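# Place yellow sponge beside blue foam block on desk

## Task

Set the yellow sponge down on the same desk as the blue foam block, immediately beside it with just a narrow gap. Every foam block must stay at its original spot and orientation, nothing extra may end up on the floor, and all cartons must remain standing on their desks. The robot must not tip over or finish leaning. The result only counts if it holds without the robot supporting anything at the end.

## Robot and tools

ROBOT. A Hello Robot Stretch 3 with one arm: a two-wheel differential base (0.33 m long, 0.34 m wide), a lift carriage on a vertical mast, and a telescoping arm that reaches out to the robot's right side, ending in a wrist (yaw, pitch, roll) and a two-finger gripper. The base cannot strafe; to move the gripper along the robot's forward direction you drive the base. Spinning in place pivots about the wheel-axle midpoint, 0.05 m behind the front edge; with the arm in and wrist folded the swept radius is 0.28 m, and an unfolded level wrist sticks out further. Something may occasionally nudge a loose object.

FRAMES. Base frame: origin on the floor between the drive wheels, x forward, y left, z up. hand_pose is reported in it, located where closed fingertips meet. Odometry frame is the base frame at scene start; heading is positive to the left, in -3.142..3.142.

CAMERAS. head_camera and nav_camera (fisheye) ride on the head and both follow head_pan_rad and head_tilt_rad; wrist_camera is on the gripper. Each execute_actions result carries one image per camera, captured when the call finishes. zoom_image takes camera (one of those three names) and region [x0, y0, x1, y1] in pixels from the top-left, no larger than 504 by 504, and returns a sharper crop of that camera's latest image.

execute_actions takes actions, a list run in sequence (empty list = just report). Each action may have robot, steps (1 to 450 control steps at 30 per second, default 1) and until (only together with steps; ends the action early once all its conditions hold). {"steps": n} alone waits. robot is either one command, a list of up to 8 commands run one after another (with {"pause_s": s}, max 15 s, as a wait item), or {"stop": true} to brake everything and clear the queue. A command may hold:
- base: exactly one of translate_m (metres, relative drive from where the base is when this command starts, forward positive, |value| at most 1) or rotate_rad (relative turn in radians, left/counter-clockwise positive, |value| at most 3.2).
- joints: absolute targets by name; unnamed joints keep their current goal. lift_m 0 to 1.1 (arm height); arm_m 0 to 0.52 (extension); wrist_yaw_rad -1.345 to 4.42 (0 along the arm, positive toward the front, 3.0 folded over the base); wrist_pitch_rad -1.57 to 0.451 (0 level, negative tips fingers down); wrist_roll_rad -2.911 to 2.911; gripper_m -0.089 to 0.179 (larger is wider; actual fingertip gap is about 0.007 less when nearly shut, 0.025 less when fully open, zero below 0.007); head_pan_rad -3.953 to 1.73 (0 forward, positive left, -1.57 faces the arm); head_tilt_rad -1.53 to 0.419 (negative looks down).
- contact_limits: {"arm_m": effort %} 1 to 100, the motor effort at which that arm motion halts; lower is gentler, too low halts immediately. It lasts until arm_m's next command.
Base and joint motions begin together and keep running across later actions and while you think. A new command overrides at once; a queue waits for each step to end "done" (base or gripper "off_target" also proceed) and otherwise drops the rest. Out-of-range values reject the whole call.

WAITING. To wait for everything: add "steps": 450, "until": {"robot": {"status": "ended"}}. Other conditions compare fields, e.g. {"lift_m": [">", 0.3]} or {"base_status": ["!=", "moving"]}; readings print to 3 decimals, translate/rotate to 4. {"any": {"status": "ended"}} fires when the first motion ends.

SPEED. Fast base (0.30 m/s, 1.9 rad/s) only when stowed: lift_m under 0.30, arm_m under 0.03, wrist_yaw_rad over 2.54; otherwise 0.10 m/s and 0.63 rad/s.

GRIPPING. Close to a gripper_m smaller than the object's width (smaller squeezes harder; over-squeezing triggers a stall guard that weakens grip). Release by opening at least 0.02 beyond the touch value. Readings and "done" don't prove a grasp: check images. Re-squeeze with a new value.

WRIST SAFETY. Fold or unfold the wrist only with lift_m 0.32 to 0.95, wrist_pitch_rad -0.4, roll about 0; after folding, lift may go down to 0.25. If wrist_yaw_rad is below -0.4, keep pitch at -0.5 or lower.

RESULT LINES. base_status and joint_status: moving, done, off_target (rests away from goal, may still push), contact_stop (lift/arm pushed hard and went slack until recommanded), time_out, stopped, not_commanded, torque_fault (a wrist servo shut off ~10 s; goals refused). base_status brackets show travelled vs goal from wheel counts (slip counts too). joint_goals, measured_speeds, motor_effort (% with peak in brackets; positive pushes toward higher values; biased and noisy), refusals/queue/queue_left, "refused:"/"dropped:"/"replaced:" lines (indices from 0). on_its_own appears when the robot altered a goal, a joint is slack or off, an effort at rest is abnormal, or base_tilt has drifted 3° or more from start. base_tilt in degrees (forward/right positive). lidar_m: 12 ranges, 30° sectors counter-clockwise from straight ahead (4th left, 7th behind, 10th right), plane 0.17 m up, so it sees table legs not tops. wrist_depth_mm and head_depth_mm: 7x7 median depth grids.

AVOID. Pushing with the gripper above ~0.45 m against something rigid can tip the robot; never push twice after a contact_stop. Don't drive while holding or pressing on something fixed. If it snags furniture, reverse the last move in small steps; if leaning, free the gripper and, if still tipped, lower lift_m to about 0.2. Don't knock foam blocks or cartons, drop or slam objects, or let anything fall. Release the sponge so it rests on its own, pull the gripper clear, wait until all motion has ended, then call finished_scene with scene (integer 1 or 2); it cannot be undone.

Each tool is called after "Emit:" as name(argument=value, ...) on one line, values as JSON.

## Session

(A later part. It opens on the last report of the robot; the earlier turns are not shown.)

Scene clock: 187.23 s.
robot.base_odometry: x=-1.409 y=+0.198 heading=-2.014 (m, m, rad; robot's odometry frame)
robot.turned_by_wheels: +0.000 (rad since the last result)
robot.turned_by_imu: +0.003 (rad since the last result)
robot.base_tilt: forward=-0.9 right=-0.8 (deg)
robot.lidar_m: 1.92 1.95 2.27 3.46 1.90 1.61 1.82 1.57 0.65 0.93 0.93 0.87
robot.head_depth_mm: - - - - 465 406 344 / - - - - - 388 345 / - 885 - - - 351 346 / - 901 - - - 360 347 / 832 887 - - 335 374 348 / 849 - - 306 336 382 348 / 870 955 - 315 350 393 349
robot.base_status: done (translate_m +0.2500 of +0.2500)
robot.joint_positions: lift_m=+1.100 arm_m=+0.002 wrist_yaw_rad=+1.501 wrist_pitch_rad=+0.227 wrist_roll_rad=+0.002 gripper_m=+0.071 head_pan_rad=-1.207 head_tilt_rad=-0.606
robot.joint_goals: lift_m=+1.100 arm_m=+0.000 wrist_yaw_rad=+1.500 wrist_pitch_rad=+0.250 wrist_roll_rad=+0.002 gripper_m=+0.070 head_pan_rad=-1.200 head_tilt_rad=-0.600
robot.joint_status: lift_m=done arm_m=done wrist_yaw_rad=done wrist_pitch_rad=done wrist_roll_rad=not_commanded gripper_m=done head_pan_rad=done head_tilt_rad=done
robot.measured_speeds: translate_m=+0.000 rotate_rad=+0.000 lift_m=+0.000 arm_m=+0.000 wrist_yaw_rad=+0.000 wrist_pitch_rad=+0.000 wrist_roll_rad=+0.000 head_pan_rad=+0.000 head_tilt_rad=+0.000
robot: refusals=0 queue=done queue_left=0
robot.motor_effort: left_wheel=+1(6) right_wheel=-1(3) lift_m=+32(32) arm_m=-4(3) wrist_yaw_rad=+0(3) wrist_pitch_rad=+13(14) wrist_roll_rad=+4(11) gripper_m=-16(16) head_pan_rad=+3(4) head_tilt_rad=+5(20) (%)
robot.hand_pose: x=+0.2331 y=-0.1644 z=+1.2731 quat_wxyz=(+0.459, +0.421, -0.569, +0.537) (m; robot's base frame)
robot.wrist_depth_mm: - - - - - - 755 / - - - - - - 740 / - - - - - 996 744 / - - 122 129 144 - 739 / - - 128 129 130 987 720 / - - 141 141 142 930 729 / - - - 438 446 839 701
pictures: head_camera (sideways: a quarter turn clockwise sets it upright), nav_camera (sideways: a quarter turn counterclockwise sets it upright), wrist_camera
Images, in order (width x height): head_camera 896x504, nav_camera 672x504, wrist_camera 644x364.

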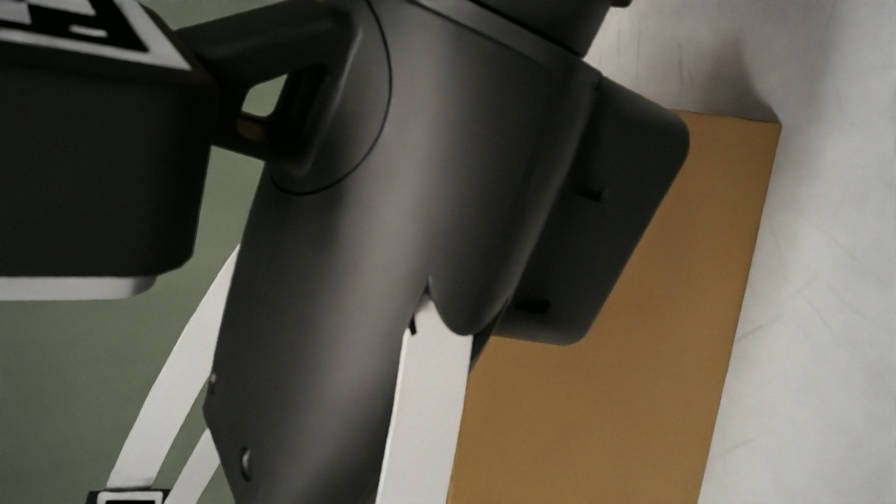

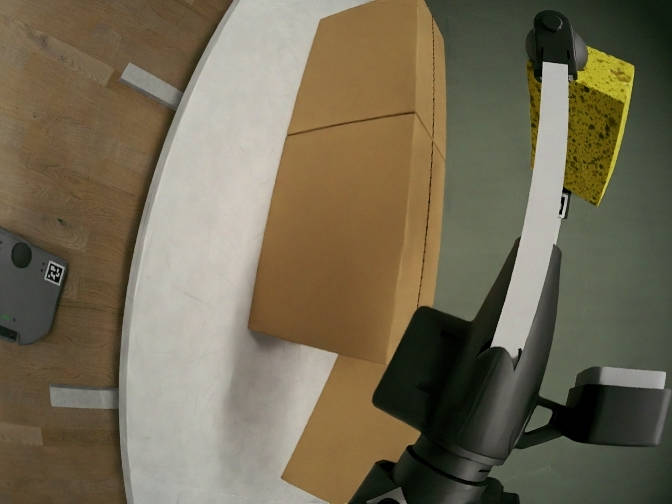

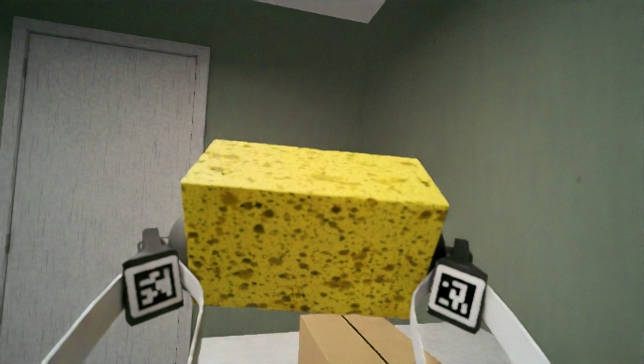

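Emit:
execute_actions(actions=[{"robot":[{"joints":{"wrist_pitch_rad":-1.5,"head_pan_rad":-1.5,"head_tilt_rad":-0.75}},{"base":{"translate_m":0.06}}],"steps":450,"until":{"robot":{"status":"ended"}}}])

Scene clock: 192.93 s.
robot.base_odometry: x=-1.434 y=+0.144 heading=-2.014 (m, m, rad; robot's odometry frame)
robot.turned_by_wheels: +0.000 (rad since the last result)
robot.turned_by_imu: +0.001 (rad since the last result)
robot.base_tilt: forward=-0.8 right=-0.8 (deg)
robot.lidar_m: 1.86 1.89 2.23 3.45 2.23 1.67 1.88 1.55 0.69 0.92 0.93 0.82
robot.head_depth_mm: - - - 503 - - - / 785 451 488 509 - 366 - / 790 851 322 290 - 291 - / 784 851 313 287 - 352 320 / 788 847 313 289 - 353 321 / 784 848 315 291 330 368 321 / 782 845 318 292 330 366 323
robot.base_status: done (translate_m +0.0600 of +0.0600)
robot.joint_positions: lift_m=+1.100 arm_m=+0.002 wrist_yaw_rad=+1.502 wrist_pitch_rad=-1.496 wrist_roll_rad=+0.002 gripper_m=+0.071 head_pan_rad=-1.493 head_tilt_rad=-0.741
robot.joint_goals: lift_m=+1.100 arm_m=+0.000 wrist_yaw_rad=+1.500 wrist_pitch_rad=-1.500 wrist_roll_rad=+0.002 gripper_m=+0.070 head_pan_rad=-1.500 head_tilt_rad=-0.750
robot.joint_status: lift_m=done arm_m=done wrist_yaw_rad=done wrist_pitch_rad=done wrist_roll_rad=not_commanded gripper_m=done head_pan_rad=done head_tilt_rad=done
robot.measured_speeds: translate_m=+0.000 rotate_rad=+0.000 lift_m=+0.000 arm_m=+0.000 wrist_yaw_rad=+0.000 wrist_pitch_rad=+0.000 wrist_roll_rad=+0.000 head_pan_rad=+0.000 head_tilt_rad=+0.000
robot: refusals=0 queue=done queue_left=0
robot.motor_effort: left_wheel=+1(6) right_wheel=-1(3) lift_m=+33(33) arm_m=-3(4) wrist_yaw_rad=-2(4) wrist_pitch_rad=-2(12) wrist_roll_rad=+5(5) gripper_m=-17(16) head_pan_rad=-3(25) head_tilt_rad=-6(25) (%)
robot.hand_pose: x=-0.0263 y=-0.1465 z=+0.9816 quat_wxyz=(+0.707, +0.705, -0.051, +0.001) (m; robot's base frame)
robot.wrist_depth_mm: - - 181 182 185 170 120 / - - 185 185 188 178 123 / - - 187 188 191 186 128 / - - 122 129 144 194 132 / - - 128 129 130 200 202 / - - 141 141 142 203 206 / - - - 201 203 206 209
pictures: head_camera (sideways: a quarter turn clockwise sets it upright), nav_camera (sideways: a quarter turn counterclockwise sets it upright), wrist_camera
Images, in order (width x height): head_camera 896x504, nav_camera 672x504, wrist_camera 644x364.

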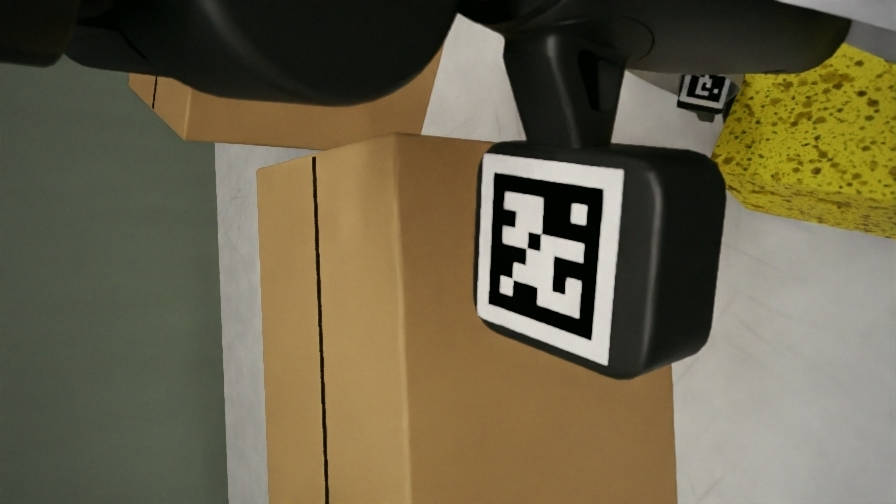

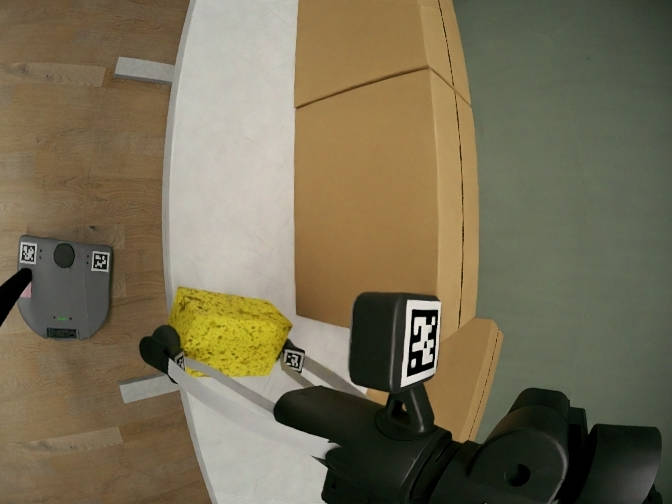

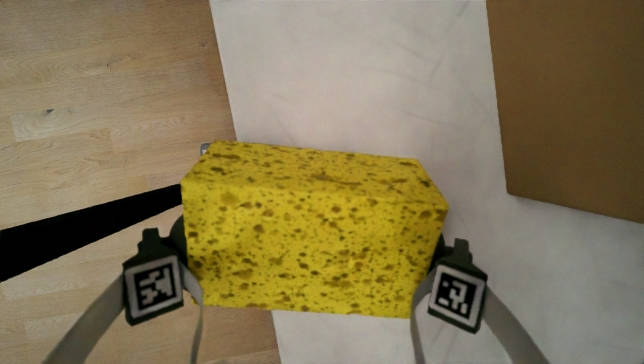

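Emit:
execute_actions(actions=[{"robot":[{"base":{"translate_m":-0.015}},{"joints":{"arm_m":0.14},"contact_limits":{"arm_m":20}}],"steps":450,"until":{"robot":{"status":"ended"}}}])

Scene clock: 196.87 s.
robot.base_odometry: x=-1.428 y=+0.158 heading=-2.014 (m, m, rad; robot's odometry frame)
robot.turned_by_wheels: +0.000 (rad since the last result)
robot.turned_by_imu: +0.001 (rad since the last result)
robot.base_tilt: forward=-0.8 right=-0.7 (deg)
robot.lidar_m: 1.88 1.90 2.24 3.45 1.94 1.66 1.86 1.56 0.68 0.92 0.93 0.83
robot.head_depth_mm: - - - 487 422 365 317 / 786 444 491 518 360 344 318 / 789 851 - 387 358 350 319 / 787 835 337 368 411 367 319 / 788 851 325 352 404 369 320 / 783 849 315 338 391 370 321 / 786 847 317 325 373 371 323
robot.base_status: done (translate_m -0.0150 of -0.0150)
robot.joint_positions: lift_m=+1.100 arm_m=+0.140 wrist_yaw_rad=+1.501 wrist_pitch_rad=-1.498 wrist_roll_rad=+0.002 gripper_m=+0.071 head_pan_rad=-1.493 head_tilt_rad=-0.741
robot.joint_goals: lift_m=+1.100 arm_m=+0.140 wrist_yaw_rad=+1.500 wrist_pitch_rad=-1.500 wrist_roll_rad=+0.002 gripper_m=+0.070 head_pan_rad=-1.500 head_tilt_rad=-0.750
robot.joint_status: lift_m=done arm_m=done wrist_yaw_rad=done wrist_pitch_rad=done wrist_roll_rad=not_commanded gripper_m=done head_pan_rad=done head_tilt_rad=done
robot.measured_speeds: translate_m=+0.000 rotate_rad=+0.000 lift_m=+0.000 arm_m=+0.000 wrist_yaw_rad=+0.000 wrist_pitch_rad=+0.000 wrist_roll_rad=+0.000 head_pan_rad=+0.000 head_tilt_rad=+0.000
robot: refusals=0 queue=done queue_left=0
robot.motor_effort: left_wheel=+1(2) right_wheel=-1(4) lift_m=+34(33) arm_m=+3(3) wrist_yaw_rad=-1(1) wrist_pitch_rad=-1(2) wrist_roll_rad=+5(4) gripper_m=-16(16) head_pan_rad=-3(4) head_tilt_rad=-6(6) (%)
robot.contact_limits: arm_m 20 (drawing in: default 18, maximum 29; extending or still: default 23, maximum 38)
robot.hand_pose: x=-0.0267 y=-0.2845 z=+0.9816 quat_wxyz=(+0.707, +0.705, -0.051, +0.000) (m; robot's base frame)
robot.wrist_depth_mm: 176 178 180 181 99 64 49 / 179 180 183 185 118 72 52 / 181 183 185 187 145 81 56 / 184 186 123 129 138 93 62 / 187 188 128 129 130 199 70 / 190 - 141 141 142 203 200 / - 196 198 201 204 206 191
pictures: head_camera (sideways: a quarter turn clockwise sets it upright), nav_camera (sideways: a quarter turn counterclockwise sets it upright), wrist_camera
Images, in order (width x height): head_camera 896x504, nav_camera 672x504, wrist_camera 644x364.

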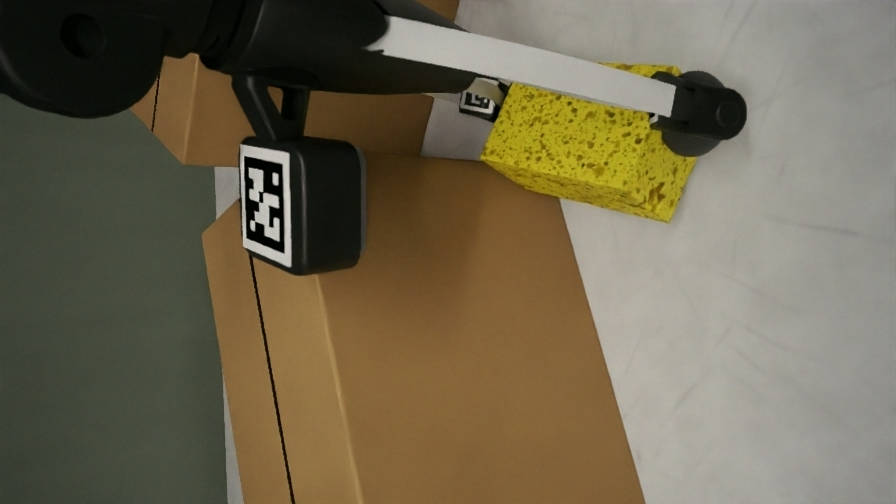

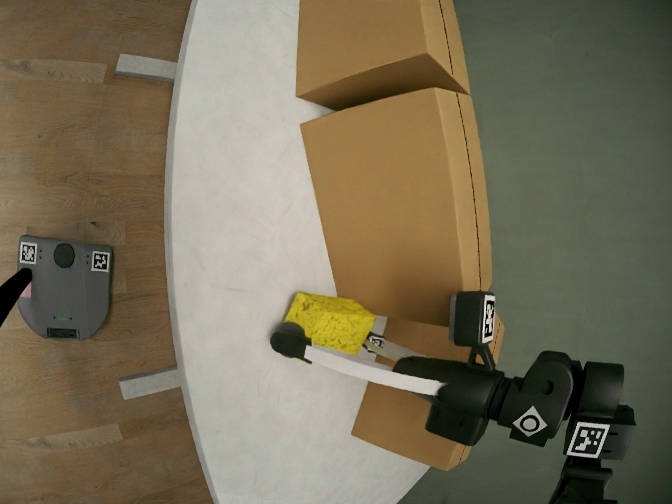

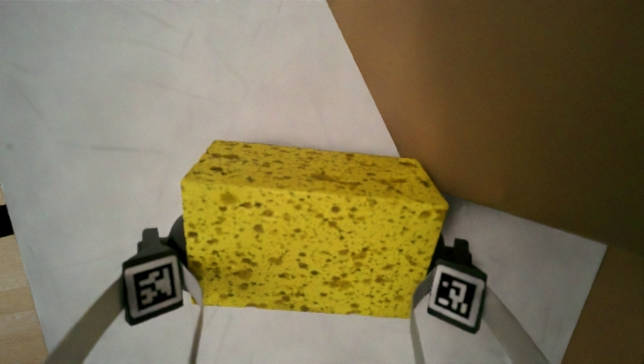

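Emit:
execute_actions(actions=[{"robot":[{"base":{"translate_m":-0.10}},{"joints":{"arm_m":0.22},"contact_limits":{"arm_m":20}}],"steps":450,"until":{"robot":{"status":"ended"}}}])

Scene clock: 201.37 s.
robot.base_odometry: x=-1.385 y=+0.248 heading=-2.014 (m, m, rad; robot's odometry frame)
robot.turned_by_wheels: +0.000 (rad since the last result)
robot.turned_by_imu: +0.001 (rad since the last result)
robot.base_tilt: forward=-0.8 right=-0.8 (deg)
robot.lidar_m: 1.97 2.00 2.30 3.46 1.87 1.56 1.77 1.59 0.62 0.93 0.94 0.92
robot.head_depth_mm: - - 437 477 428 364 318 / 817 472 455 425 409 365 318 / 802 490 478 492 409 367 319 / 801 465 501 525 432 368 319 / 797 847 597 496 433 369 320 / 797 848 352 393 426 371 322 / 799 847 343 377 417 370 323
robot.base_status: done (translate_m -0.1000 of -0.1000)
robot.joint_positions: lift_m=+1.100 arm_m=+0.220 wrist_yaw_rad=+1.501 wrist_pitch_rad=-1.498 wrist_roll_rad=+0.002 gripper_m=+0.071 head_pan_rad=-1.493 head_tilt_rad=-0.741
robot.joint_goals: lift_m=+1.100 arm_m=+0.220 wrist_yaw_rad=+1.500 wrist_pitch_rad=-1.500 wrist_roll_rad=+0.002 gripper_m=+0.070 head_pan_rad=-1.500 head_tilt_rad=-0.750
robot.joint_status: lift_m=done arm_m=done wrist_yaw_rad=done wrist_pitch_rad=done wrist_roll_rad=not_commanded gripper_m=done head_pan_rad=done head_tilt_rad=done
robot.measured_speeds: translate_m=+0.000 rotate_rad=+0.000 lift_m=+0.000 arm_m=+0.000 wrist_yaw_rad=+0.000 wrist_pitch_rad=+0.000 wrist_roll_rad=+0.000 head_pan_rad=+0.000 head_tilt_rad=+0.000
robot: refusals=0 queue=done queue_left=0
robot.motor_effort: left_wheel=+2(3) right_wheel=-1(3) lift_m=+33(33) arm_m=+3(3) wrist_yaw_rad=+0(1) wrist_pitch_rad=-1(1) wrist_roll_rad=+4(4) gripper_m=-16(16) head_pan_rad=-3(3) head_tilt_rad=-6(6) (%)
robot.contact_limits: arm_m 20 (drawing in: default 18, maximum 29; extending or still: default 23, maximum 38)
robot.hand_pose: x=-0.0267 y=-0.3644 z=+0.9816 quat_wxyz=(+0.707, +0.705, -0.051, +0.000) (m; robot's base frame)
robot.wrist_depth_mm: 176 178 180 182 184 185 127 / 178 180 183 185 187 182 120 / 181 184 185 187 190 168 113 / 184 187 123 129 145 155 107 / 187 189 128 129 130 142 102 / 190 - 141 141 142 126 97 / 193 196 198 200 189 126 92
pictures: head_camera (sideways: a quarter turn clockwise sets it upright), nav_camera (sideways: a quarter turn counterclockwise sets it upright), wrist_camera
Images, in order (width x height): head_camera 896x504, nav_camera 672x504, wrist_camera 644x364.

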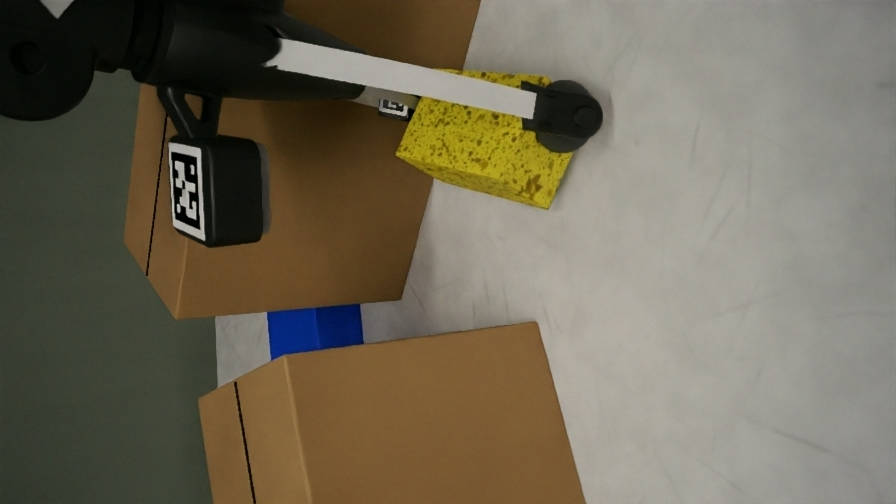

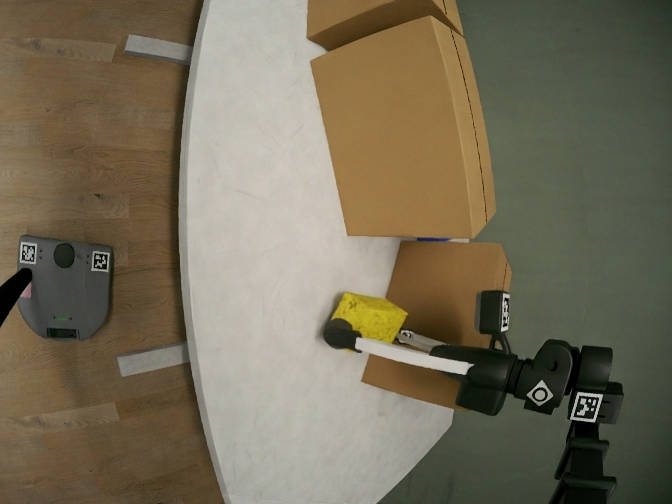

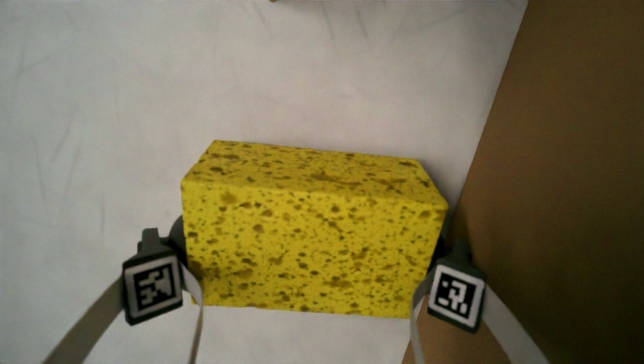

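Emit:
execute_actions(actions=[{"robot":[{"joints":{"arm_m":0.15}},{"base":{"translate_m":0.22}},{"base":{"translate_m":-0.06}}],"steps":450,"until":{"robot":{"status":"ended"}}}])

Scene clock: 210.00 s.
robot.base_odometry: x=-1.454 y=+0.104 heading=-2.014 (m, m, rad; robot's odometry frame)
robot.turned_by_wheels: +0.000 (rad since the last result)
robot.turned_by_imu: +0.002 (rad since the last result)
robot.base_tilt: forward=-0.9 right=-0.8 (deg)
robot.lidar_m: 1.82 1.84 2.20 3.45 2.27 1.71 1.93 1.55 0.72 0.91 0.92 0.77
robot.head_depth_mm: - - - 503 428 364 318 / 779 857 590 530 361 350 318 / 779 858 594 523 356 359 318 / 779 841 372 416 432 368 320 / 778 827 355 401 433 368 320 / 775 822 346 387 424 369 321 / 778 837 341 373 416 371 323
robot.base_status: done (translate_m -0.0600 of -0.0600)
robot.joint_positions: lift_m=+1.100 arm_m=+0.150 wrist_yaw_rad=+1.501 wrist_pitch_rad=-1.502 wrist_roll_rad=+0.005 gripper_m=+0.071 head_pan_rad=-1.493 head_tilt_rad=-0.741
robot.joint_goals: lift_m=+1.100 arm_m=+0.150 wrist_yaw_rad=+1.500 wrist_pitch_rad=-1.500 wrist_roll_rad=+0.005 gripper_m=+0.070 head_pan_rad=-1.500 head_tilt_rad=-0.750
robot.joint_status: lift_m=done arm_m=done wrist_yaw_rad=done wrist_pitch_rad=done wrist_roll_rad=not_commanded gripper_m=done head_pan_rad=done head_tilt_rad=done
robot.measured_speeds: translate_m=+0.000 rotate_rad=+0.000 lift_m=+0.000 arm_m=+0.000 wrist_yaw_rad=+0.000 wrist_pitch_rad=+0.000 wrist_roll_rad=+0.000 head_pan_rad=+0.000 head_tilt_rad=+0.000
robot: refusals=0 queue=done queue_left=0
robot.motor_effort: left_wheel=+1(5) right_wheel=-1(5) lift_m=+33(33) arm_m=-3(3) wrist_yaw_rad=+0(1) wrist_pitch_rad=+1(4) wrist_roll_rad=+2(4) gripper_m=-16(16) head_pan_rad=-3(3) head_tilt_rad=-6(6) (%)
robot.hand_pose: x=-0.0277 y=-0.2951 z=+0.9816 quat_wxyz=(+0.707, +0.705, -0.051, -0.002) (m; robot's base frame)
robot.wrist_depth_mm: 175 178 179 181 158 101 74 / 179 180 182 185 185 114 89 / 181 183 185 187 190 192 195 / 184 186 123 129 144 196 198 / 187 188 129 129 129 199 202 / 190 - 141 141 142 202 204 / 193 196 198 201 204 206 207
pictures: head_camera (sideways: a quarter turn clockwise sets it upright), nav_camera (sideways: a quarter turn counterclockwise sets it upright), wrist_camera
Images, in order (width x height): head_camera 896x504, nav_camera 672x504, wrist_camera 644x364.

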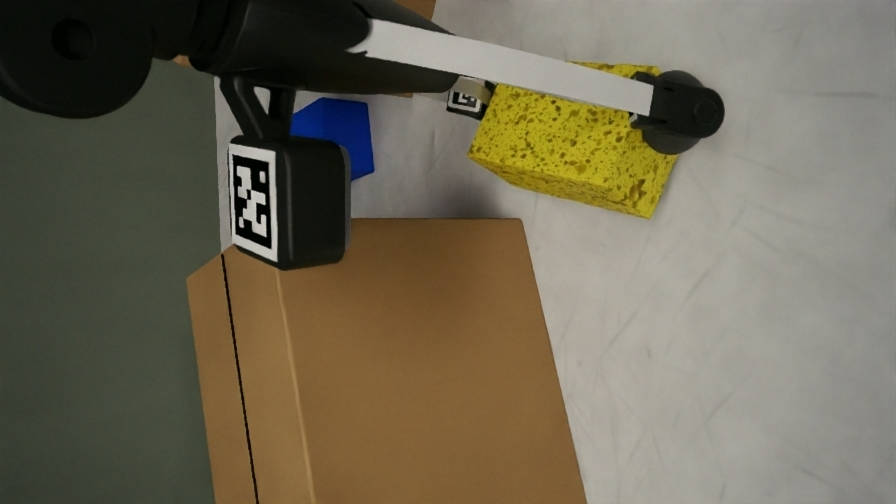

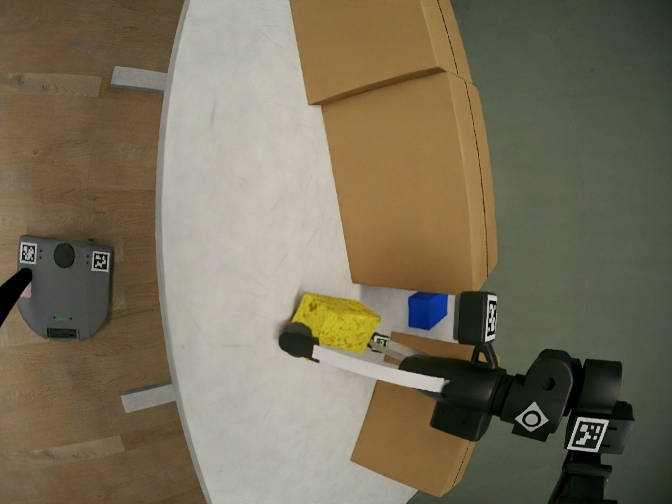

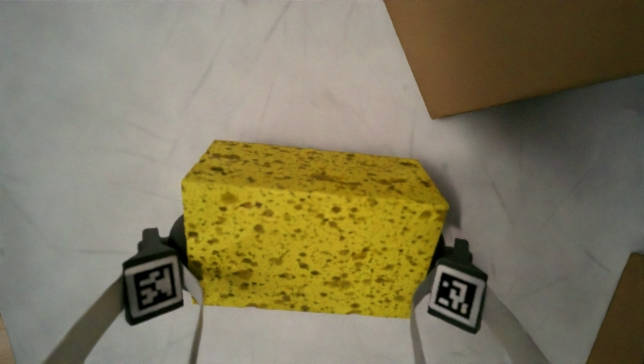

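Emit:
execute_actions(actions=[{"robot":[{"base":{"translate_m":0.015}},{"joints":{"arm_m":0.25},"contact_limits":{"arm_m":20}}],"steps":450,"until":{"robot":{"status":"ended"}}}])

Scene clock: 213.70 s.
robot.base_odometry: x=-1.460 y=+0.090 heading=-2.014 (m, m, rad; robot's odometry frame)
robot.turned_by_wheels: +0.000 (rad since the last result)
robot.turned_by_imu: +0.001 (rad since the last result)
robot.base_tilt: forward=-0.9 right=-0.8 (deg)
robot.lidar_m: 1.80 1.83 2.19 3.45 2.28 1.72 1.94 0.76 0.73 0.91 0.92 0.76
robot.head_depth_mm: - - 490 516 428 364 317 / 792 825 594 443 418 365 318 / 779 807 579 429 431 366 319 / 777 629 359 413 433 367 319 / 779 826 353 397 432 369 320 / 776 826 343 383 424 370 321 / 775 835 337 368 415 371 322
robot.base_status: done (translate_m +0.0150 of +0.0150)
robot.joint_positions: lift_m=+1.100 arm_m=+0.250 wrist_yaw_rad=+1.501 wrist_pitch_rad=-1.502 wrist_roll_rad=+0.005 gripper_m=+0.071 head_pan_rad=-1.493 head_tilt_rad=-0.741
robot.joint_goals: lift_m=+1.100 arm_m=+0.250 wrist_yaw_rad=+1.500 wrist_pitch_rad=-1.500 wrist_roll_rad=+0.005 gripper_m=+0.070 head_pan_rad=-1.500 head_tilt_rad=-0.750
robot.joint_status: lift_m=done arm_m=done wrist_yaw_rad=done wrist_pitch_rad=done wrist_roll_rad=not_commanded gripper_m=done head_pan_rad=done head_tilt_rad=done
robot.measured_speeds: translate_m=+0.000 rotate_rad=+0.000 lift_m=+0.000 arm_m=+0.000 wrist_yaw_rad=+0.000 wrist_pitch_rad=+0.000 wrist_roll_rad=+0.000 head_pan_rad=+0.000 head_tilt_rad=+0.000
robot: refusals=0 queue=done queue_left=0
robot.motor_effort: left_wheel=+1(5) right_wheel=-1(3) lift_m=+33(33) arm_m=+2(4) wrist_yaw_rad=-1(1) wrist_pitch_rad=+1(1) wrist_roll_rad=+3(3) gripper_m=-16(16) head_pan_rad=-3(3) head_tilt_rad=-6(6) (%)
robot.contact_limits: arm_m 20 (drawing in: default 18, maximum 29; extending or still: default 23, maximum 38)
robot.hand_pose: x=-0.0277 y=-0.3944 z=+0.9816 quat_wxyz=(+0.707, +0.705, -0.051, -0.002) (m; robot's base frame)
robot.wrist_depth_mm: - - - - 60 185 188 / - - - 65 186 189 191 / 182 183 75 187 190 192 194 / 185 186 123 129 146 196 184 / 187 189 129 129 130 198 174 / 190 - 141 141 142 202 200 / 193 196 198 201 202 165 162
pictures: head_camera (sideways: a quarter turn clockwise sets it upright), nav_camera (sideways: a quarter turn counterclockwise sets it upright), wrist_camera
Images, in order (width x height): head_camera 896x504, nav_camera 672x504, wrist_camera 644x364.

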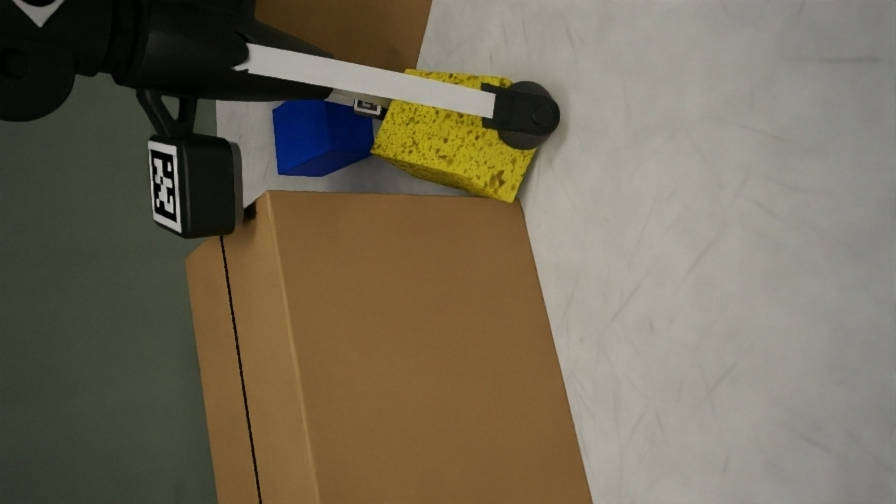

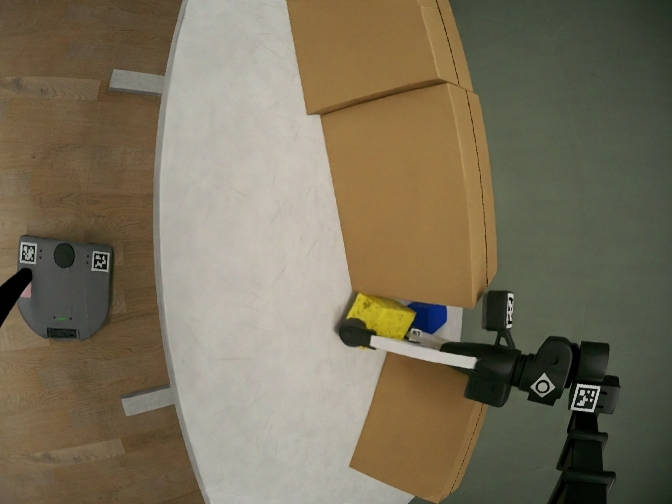

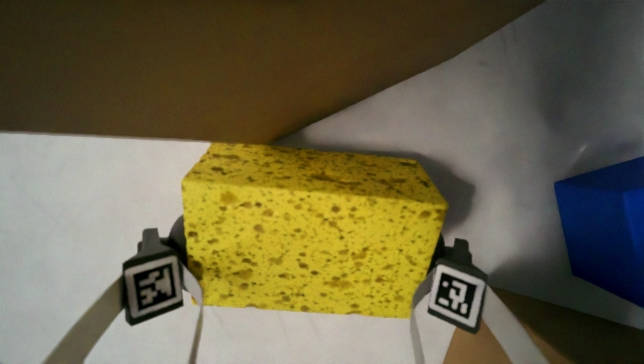

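Emit:
execute_actions(actions=[{"robot":[{"joints":{"arm_m":0.29},"contact_limits":{"arm_m":20}},{"joints":{"gripper_m":0.105}},{"pause_s":0.5}],"steps":450,"until":{"robot":{"status":"ended"}}}])

Scene clock: 217.20 s.
robot.base_odometry: x=-1.460 y=+0.090 heading=-2.014 (m, m, rad; robot's odometry frame)
robot.turned_by_wheels: +0.000 (rad since the last result)
robot.turned_by_imu: +0.001 (rad since the last result)
robot.base_tilt: forward=-0.9 right=-0.8 (deg)
robot.lidar_m: 1.80 1.83 2.19 3.45 2.27 1.72 1.94 0.76 0.73 0.91 0.92 0.76
robot.head_depth_mm: - - 491 516 427 364 317 / 794 854 573 473 429 365 318 / 776 817 603 460 431 367 319 / 780 827 365 420 432 367 320 / 778 431 355 402 433 369 320 / 772 822 346 386 426 370 321 / 774 831 341 373 416 371 323
robot.base_status: done (translate_m +0.0150 of +0.0150)
robot.joint_positions: lift_m=+1.100 arm_m=+0.290 wrist_yaw_rad=+1.501 wrist_pitch_rad=-1.502 wrist_roll_rad=+0.005 gripper_m=+0.105 head_pan_rad=-1.493 head_tilt_rad=-0.741
robot.joint_goals: lift_m=+1.100 arm_m=+0.290 wrist_yaw_rad=+1.500 wrist_pitch_rad=-1.500 wrist_roll_rad=+0.005 gripper_m=+0.105 head_pan_rad=-1.500 head_tilt_rad=-0.750
robot.joint_status: lift_m=done arm_m=done wrist_yaw_rad=done wrist_pitch_rad=done wrist_roll_rad=not_commanded gripper_m=done head_pan_rad=done head_tilt_rad=done
robot.measured_speeds: translate_m=+0.000 rotate_rad=+0.000 lift_m=+0.000 arm_m=+0.000 wrist_yaw_rad=+0.000 wrist_pitch_rad=+0.000 wrist_roll_rad=+0.000 head_pan_rad=+0.000 head_tilt_rad=+0.000
robot: refusals=0 queue=done queue_left=0
robot.motor_effort: left_wheel=+1(1) right_wheel=-1(1) lift_m=+32(33) arm_m=+2(3) wrist_yaw_rad=+0(1) wrist_pitch_rad=+2(1) wrist_roll_rad=+3(3) gripper_m=-4(70) head_pan_rad=-3(3) head_tilt_rad=-6(6) (%)
robot.contact_limits: arm_m 20 (drawing in: default 18, maximum 29; extending or still: default 23, maximum 38)
robot.hand_pose: x=-0.0278 y=-0.4344 z=+0.9816 quat_wxyz=(+0.707, +0.705, -0.050, -0.002) (m; robot's base frame)
robot.wrist_depth_mm: - 53 64 90 183 186 188 / - 68 96 165 187 189 192 / 182 109 159 187 189 192 193 / 184 186 125 131 147 193 151 / 187 188 130 131 132 186 153 / 190 - 143 143 144 201 156 / 192 196 198 201 176 147 207
pictures: head_camera (sideways: a quarter turn clockwise sets it upright), nav_camera (sideways: a quarter turn counterclockwise sets it upright), wrist_camera
Images, in order (width x height): head_camera 896x504, nav_camera 672x504, wrist_camera 644x364.

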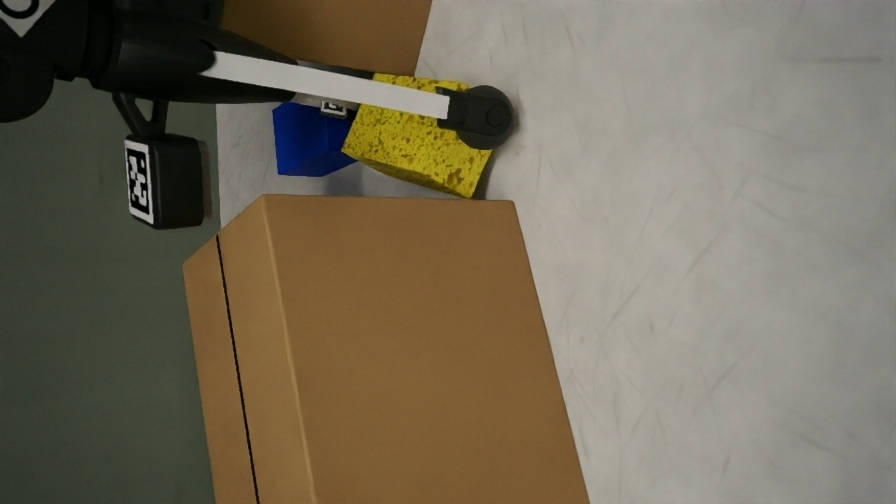

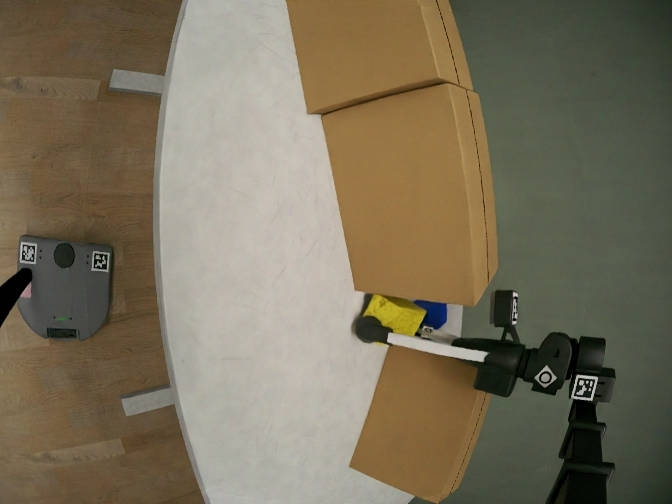

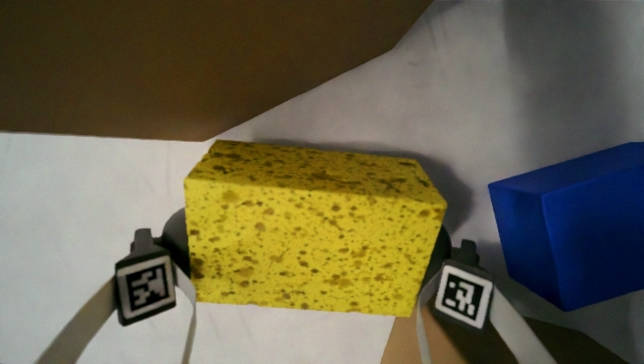

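Emit:
execute_actions(actions=[{"robot":[{"base":{"translate_m":-0.075}},{"joints":{"arm_m":0.12}},{"joints":{"gripper_m":0.0}},{"base":{"translate_m":0.075}}],"steps":450,"until":{"robot":{"status":"ended"}}}])

Scene clock: 225.70 s.
robot.base_odometry: x=-1.460 y=+0.090 heading=-2.014 (m, m, rad; robot's odometry frame)
robot.turned_by_wheels: +0.000 (rad since the last result)
robot.turned_by_imu: +0.002 (rad since the last result)
robot.base_tilt: forward=-0.9 right=-0.8 (deg)
robot.lidar_m: 1.80 1.83 2.19 3.44 2.28 1.73 1.94 0.75 0.73 0.91 0.92 0.76
robot.head_depth_mm: - - - - 418 357 317 / 768 845 589 529 354 - 318 / 778 843 - 506 361 328 319 / 781 826 - 423 431 367 320 / 775 431 356 403 434 369 320 / 776 825 347 387 424 370 321 / 773 837 341 372 416 371 322
robot.base_status: done (translate_m +0.0750 of +0.0750)
robot.joint_positions: lift_m=+1.100 arm_m=+0.120 wrist_yaw_rad=+1.501 wrist_pitch_rad=-1.498 wrist_roll_rad=+0.005 gripper_m=+0.014 head_pan_rad=-1.493 head_tilt_rad=-0.741
robot.joint_goals: lift_m=+1.100 arm_m=+0.120 wrist_yaw_rad=+1.500 wrist_pitch_rad=-1.500 wrist_roll_rad=+0.005 gripper_m=+0.012 head_pan_rad=-1.500 head_tilt_rad=-0.750
robot.joint_status: lift_m=done arm_m=done wrist_yaw_rad=done wrist_pitch_rad=done wrist_roll_rad=not_commanded gripper_m=done head_pan_rad=done head_tilt_rad=done
robot.measured_speeds: translate_m=+0.000 rotate_rad=+0.000 lift_m=+0.000 arm_m=+0.000 wrist_yaw_rad=+0.000 wrist_pitch_rad=+0.000 wrist_roll_rad=+0.000 head_pan_rad=+0.000 head_tilt_rad=+0.000
robot: refusals=0 queue=done queue_left=0
robot.on_its_own: gripper_m is held at +0.012, not at your +0.000, by its stall guard, which is still easing
robot.motor_effort: left_wheel=+1(5) right_wheel=+0(5) lift_m=+33(32) arm_m=-4(3) wrist_yaw_rad=-1(0) wrist_pitch_rad=-1(1) wrist_roll_rad=+3(3) gripper_m=-38(98) head_pan_rad=-3(4) head_tilt_rad=-6(6) (%)
robot.hand_pose: x=-0.0267 y=-0.2652 z=+0.9816 quat_wxyz=(+0.707, +0.705, -0.052, -0.001) (m; robot's base frame)
robot.wrist_depth_mm: 176 177 180 182 184 142 105 / 179 181 182 185 187 158 113 / 181 183 185 188 191 191 135 / 185 186 121 128 142 196 199 / 187 189 126 127 128 200 202 / 191 191 139 139 139 202 205 / - 195 198 201 204 206 209
pictures: head_camera (sideways: a quarter turn clockwise sets it upright), nav_camera (sideways: a quarter turn counterclockwise sets it upright), wrist_camera
Images, in order (width x height): head_camera 896x504, nav_camera 672x504, wrist_camera 644x364.

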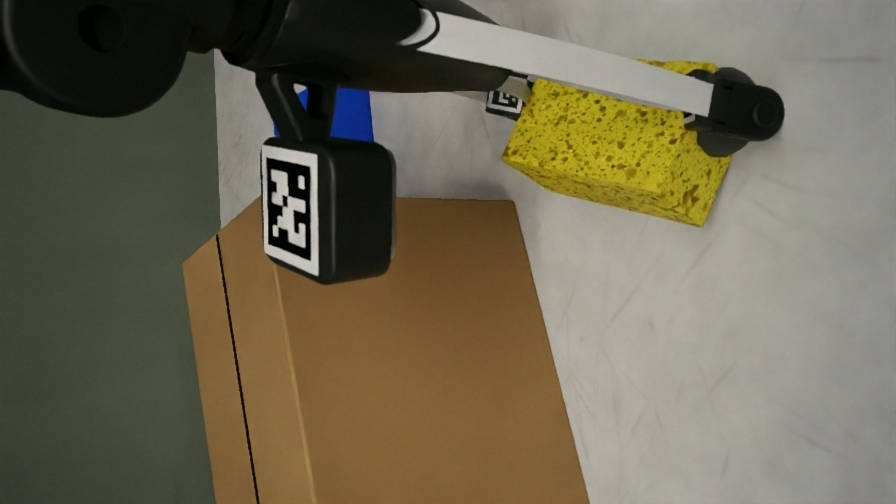

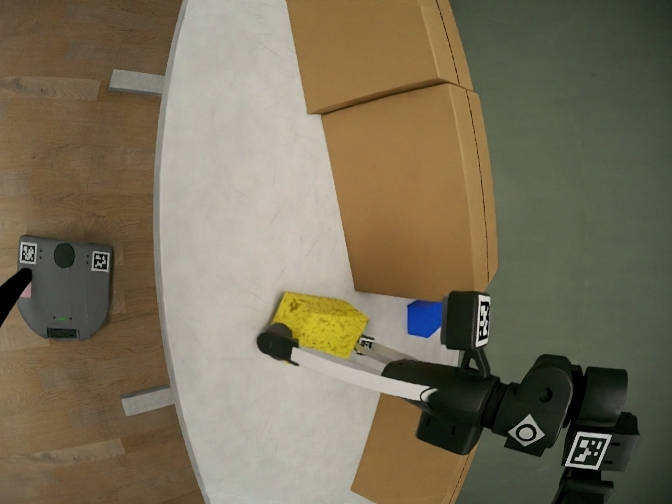

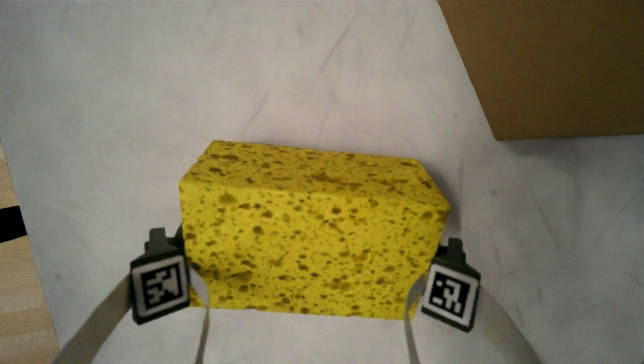

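Emit:
execute_actions(actions=[{"robot":[{"joints":{"arm_m":0.04,"gripper_m":0.06}},{"joints":{"wrist_yaw_rad":0.0}},{"base":{"translate_m":-0.02}},{"joints":{"arm_m":0.2},"contact_limits":{"arm_m":20}}],"steps":450,"until":{"robot":{"status":"ended"}}}])

Scene clock: 233.33 s.
robot.base_odometry: x=-1.451 y=+0.108 heading=-2.014 (m, m, rad; robot's odometry frame)
robot.turned_by_wheels: +0.000 (rad since the last result)
robot.turned_by_imu: +0.001 (rad since the last result)
robot.base_tilt: forward=-0.9 right=-0.8 (deg)
robot.lidar_m: 1.82 1.85 2.20 3.46 2.26 1.71 1.92 1.54 0.71 0.91 0.92 0.78
robot.head_depth_mm: - - - 517 408 365 317 / 782 - - 416 409 365 318 / 782 843 623 516 411 366 319 / 783 843 378 432 431 368 320 / 779 432 362 413 434 369 321 / 778 831 356 398 431 370 321 / 777 825 345 383 423 371 322
robot.base_status: done (translate_m -0.0200 of -0.0200)
robot.joint_positions: lift_m=+1.100 arm_m=+0.200 wrist_yaw_rad=+0.001 wrist_pitch_rad=-1.498 wrist_roll_rad=+0.005 gripper_m=+0.061 head_pan_rad=-1.493 head_tilt_rad=-0.741
robot.joint_goals: lift_m=+1.100 arm_m=+0.200 wrist_yaw_rad=+0.000 wrist_pitch_rad=-1.500 wrist_roll_rad=+0.005 gripper_m=+0.060 head_pan_rad=-1.500 head_tilt_rad=-0.750
robot.joint_status: lift_m=done arm_m=done wrist_yaw_rad=done wrist_pitch_rad=done wrist_roll_rad=not_commanded gripper_m=done head_pan_rad=done head_tilt_rad=done
robot.measured_speeds: translate_m=+0.000 rotate_rad=+0.000 lift_m=+0.000 arm_m=+0.000 wrist_yaw_rad=+0.000 wrist_pitch_rad=+0.000 wrist_roll_rad=+0.000 head_pan_rad=+0.000 head_tilt_rad=+0.000
robot: refusals=0 queue=done queue_left=0
robot.motor_effort: left_wheel=+2(3) right_wheel=+0(5) lift_m=+33(33) arm_m=+3(3) wrist_yaw_rad=-1(3) wrist_pitch_rad=-1(1) wrist_roll_rad=+2(3) gripper_m=-19(54) head_pan_rad=-3(3) head_tilt_rad=-6(6) (%)
robot.contact_limits: arm_m 20 (drawing in: default 18, maximum 29; extending or still: default 23, maximum 38)
robot.hand_pose: x=-0.0216 y=-0.3393 z=+0.9816 quat_wxyz=(+0.517, +0.480, -0.519, -0.483) (m; robot's base frame)
robot.wrist_depth_mm: 129 176 180 182 185 187 188 / 115 170 182 185 187 190 193 / 107 147 185 187 190 193 196 / 103 158 122 129 144 196 199 / 187 188 128 128 129 200 203 / 189 - 140 140 141 203 206 / 192 195 198 201 203 207 210
pictures: head_camera (sideways: a quarter turn clockwise sets it upright), nav_camera (sideways: a quarter turn counterclockwise sets it upright), wrist_camera
Images, in order (width x height): head_camera 896x504, nav_camera 672x504, wrist_camera 644x364.

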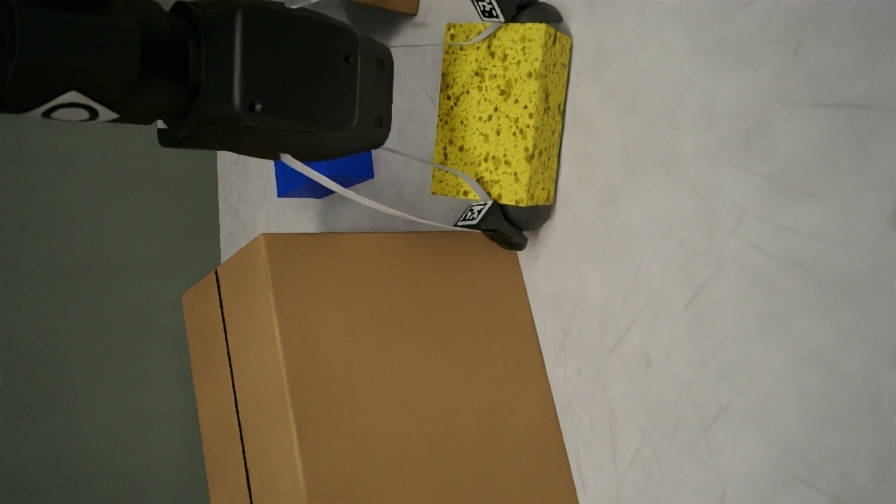

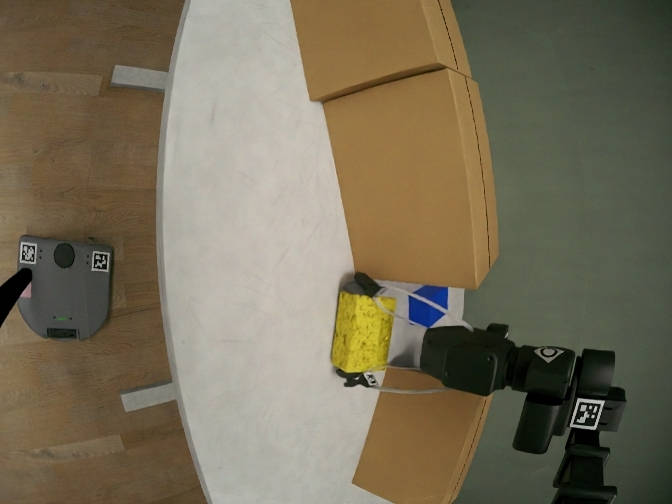

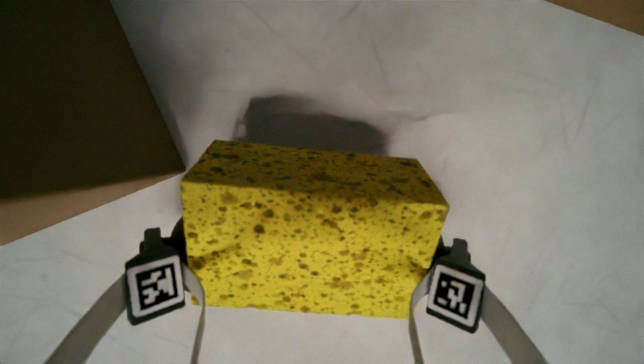

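Emit:
execute_actions(actions=[{"robot":[{"base":{"translate_m":-0.03}},{"joints":{"arm_m":0.32},"contact_limits":{"arm_m":20}}],"steps":450,"until":{"robot":{"status":"ended"}}}])

Scene clock: 238.40 s.
robot.base_odometry: x=-1.439 y=+0.135 heading=-2.014 (m, m, rad; robot's odometry frame)
robot.turned_by_wheels: +0.000 (rad since the last result)
robot.turned_by_imu: +0.001 (rad since the last result)
robot.base_tilt: forward=-0.9 right=-0.8 (deg)
robot.lidar_m: 1.86 1.88 2.22 3.45 2.24 1.67 1.89 1.55 0.69 0.92 0.92 0.81
robot.head_depth_mm: 800 810 502 495 428 364 317 / - - 584 490 430 365 318 / 787 847 578 502 431 367 319 / 786 848 643 518 433 367 319 / 783 830 377 430 433 369 320 / 778 434 363 413 434 370 321 / 780 827 358 398 431 371 322
robot.base_status: done (translate_m -0.0300 of -0.0300)
robot.joint_positions: lift_m=+1.100 arm_m=+0.320 wrist_yaw_rad=+0.001 wrist_pitch_rad=-1.498 wrist_roll_rad=+0.005 gripper_m=+0.061 head_pan_rad=-1.493 head_tilt_rad=-0.741
robot.joint_goals: lift_m=+1.100 arm_m=+0.320 wrist_yaw_rad=+0.000 wrist_pitch_rad=-1.500 wrist_roll_rad=+0.005 gripper_m=+0.060 head_pan_rad=-1.500 head_tilt_rad=-0.750
robot.joint_status: lift_m=done arm_m=done wrist_yaw_rad=done wrist_pitch_rad=done wrist_roll_rad=not_commanded gripper_m=done head_pan_rad=done head_tilt_rad=done
robot.measured_speeds: translate_m=+0.000 rotate_rad=+0.000 lift_m=+0.000 arm_m=+0.000 wrist_yaw_rad=+0.000 wrist_pitch_rad=+0.000 wrist_roll_rad=+0.000 head_pan_rad=+0.000 head_tilt_rad=+0.000
robot: refusals=0 queue=done queue_left=0
robot.motor_effort: left_wheel=+1(2) right_wheel=-1(6) lift_m=+33(32) arm_m=+2(3) wrist_yaw_rad=+0(1) wrist_pitch_rad=-1(1) wrist_roll_rad=+3(3) gripper_m=-20(19) head_pan_rad=-3(3) head_tilt_rad=-6(6) (%)
robot.contact_limits: arm_m 20 (drawing in: default 18, maximum 29; extending or still: default 23, maximum 38)
robot.hand_pose: x=-0.0216 y=-0.4593 z=+0.9816 quat_wxyz=(+0.517, +0.480, -0.519, -0.483) (m; robot's base frame)
robot.wrist_depth_mm: 175 136 136 182 184 123 79 / 178 180 178 185 186 112 74 / 180 182 184 187 188 103 70 / 184 186 122 129 134 96 66 / 185 188 128 128 129 197 63 / 173 - 140 141 142 203 205 / 158 194 198 199 204 206 209
pictures: head_camera (sideways: a quarter turn clockwise sets it upright), nav_camera (sideways: a quarter turn counterclockwise sets it upright), wrist_camera
Images, in order (width x height): head_camera 896x504, nav_camera 672x504, wrist_camera 644x364.

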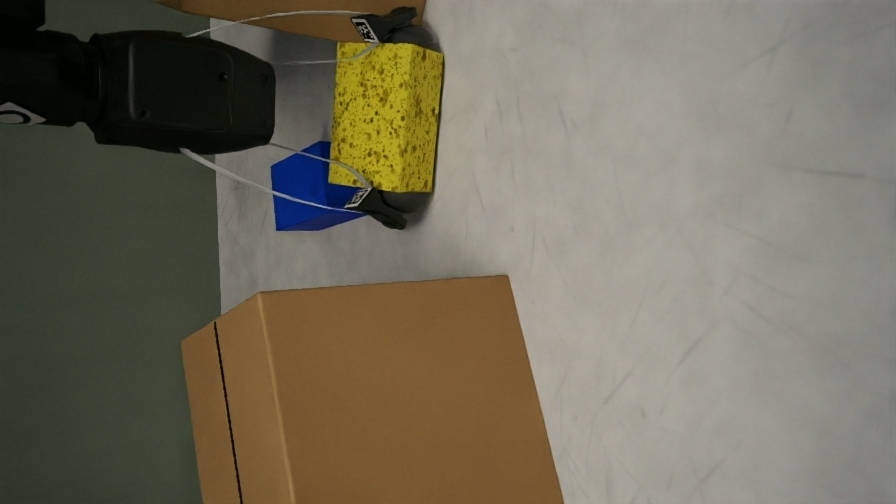

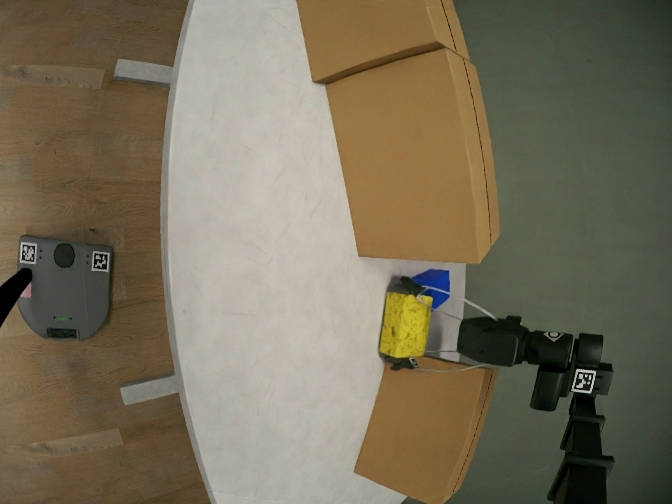

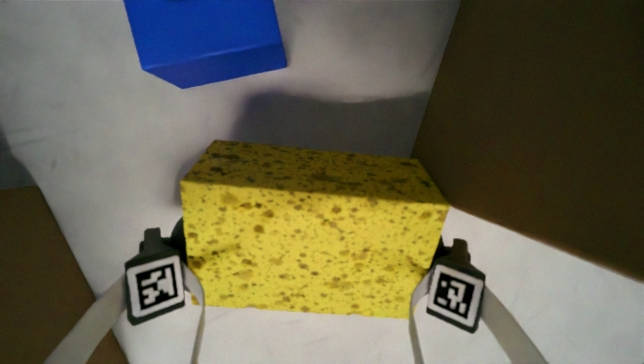

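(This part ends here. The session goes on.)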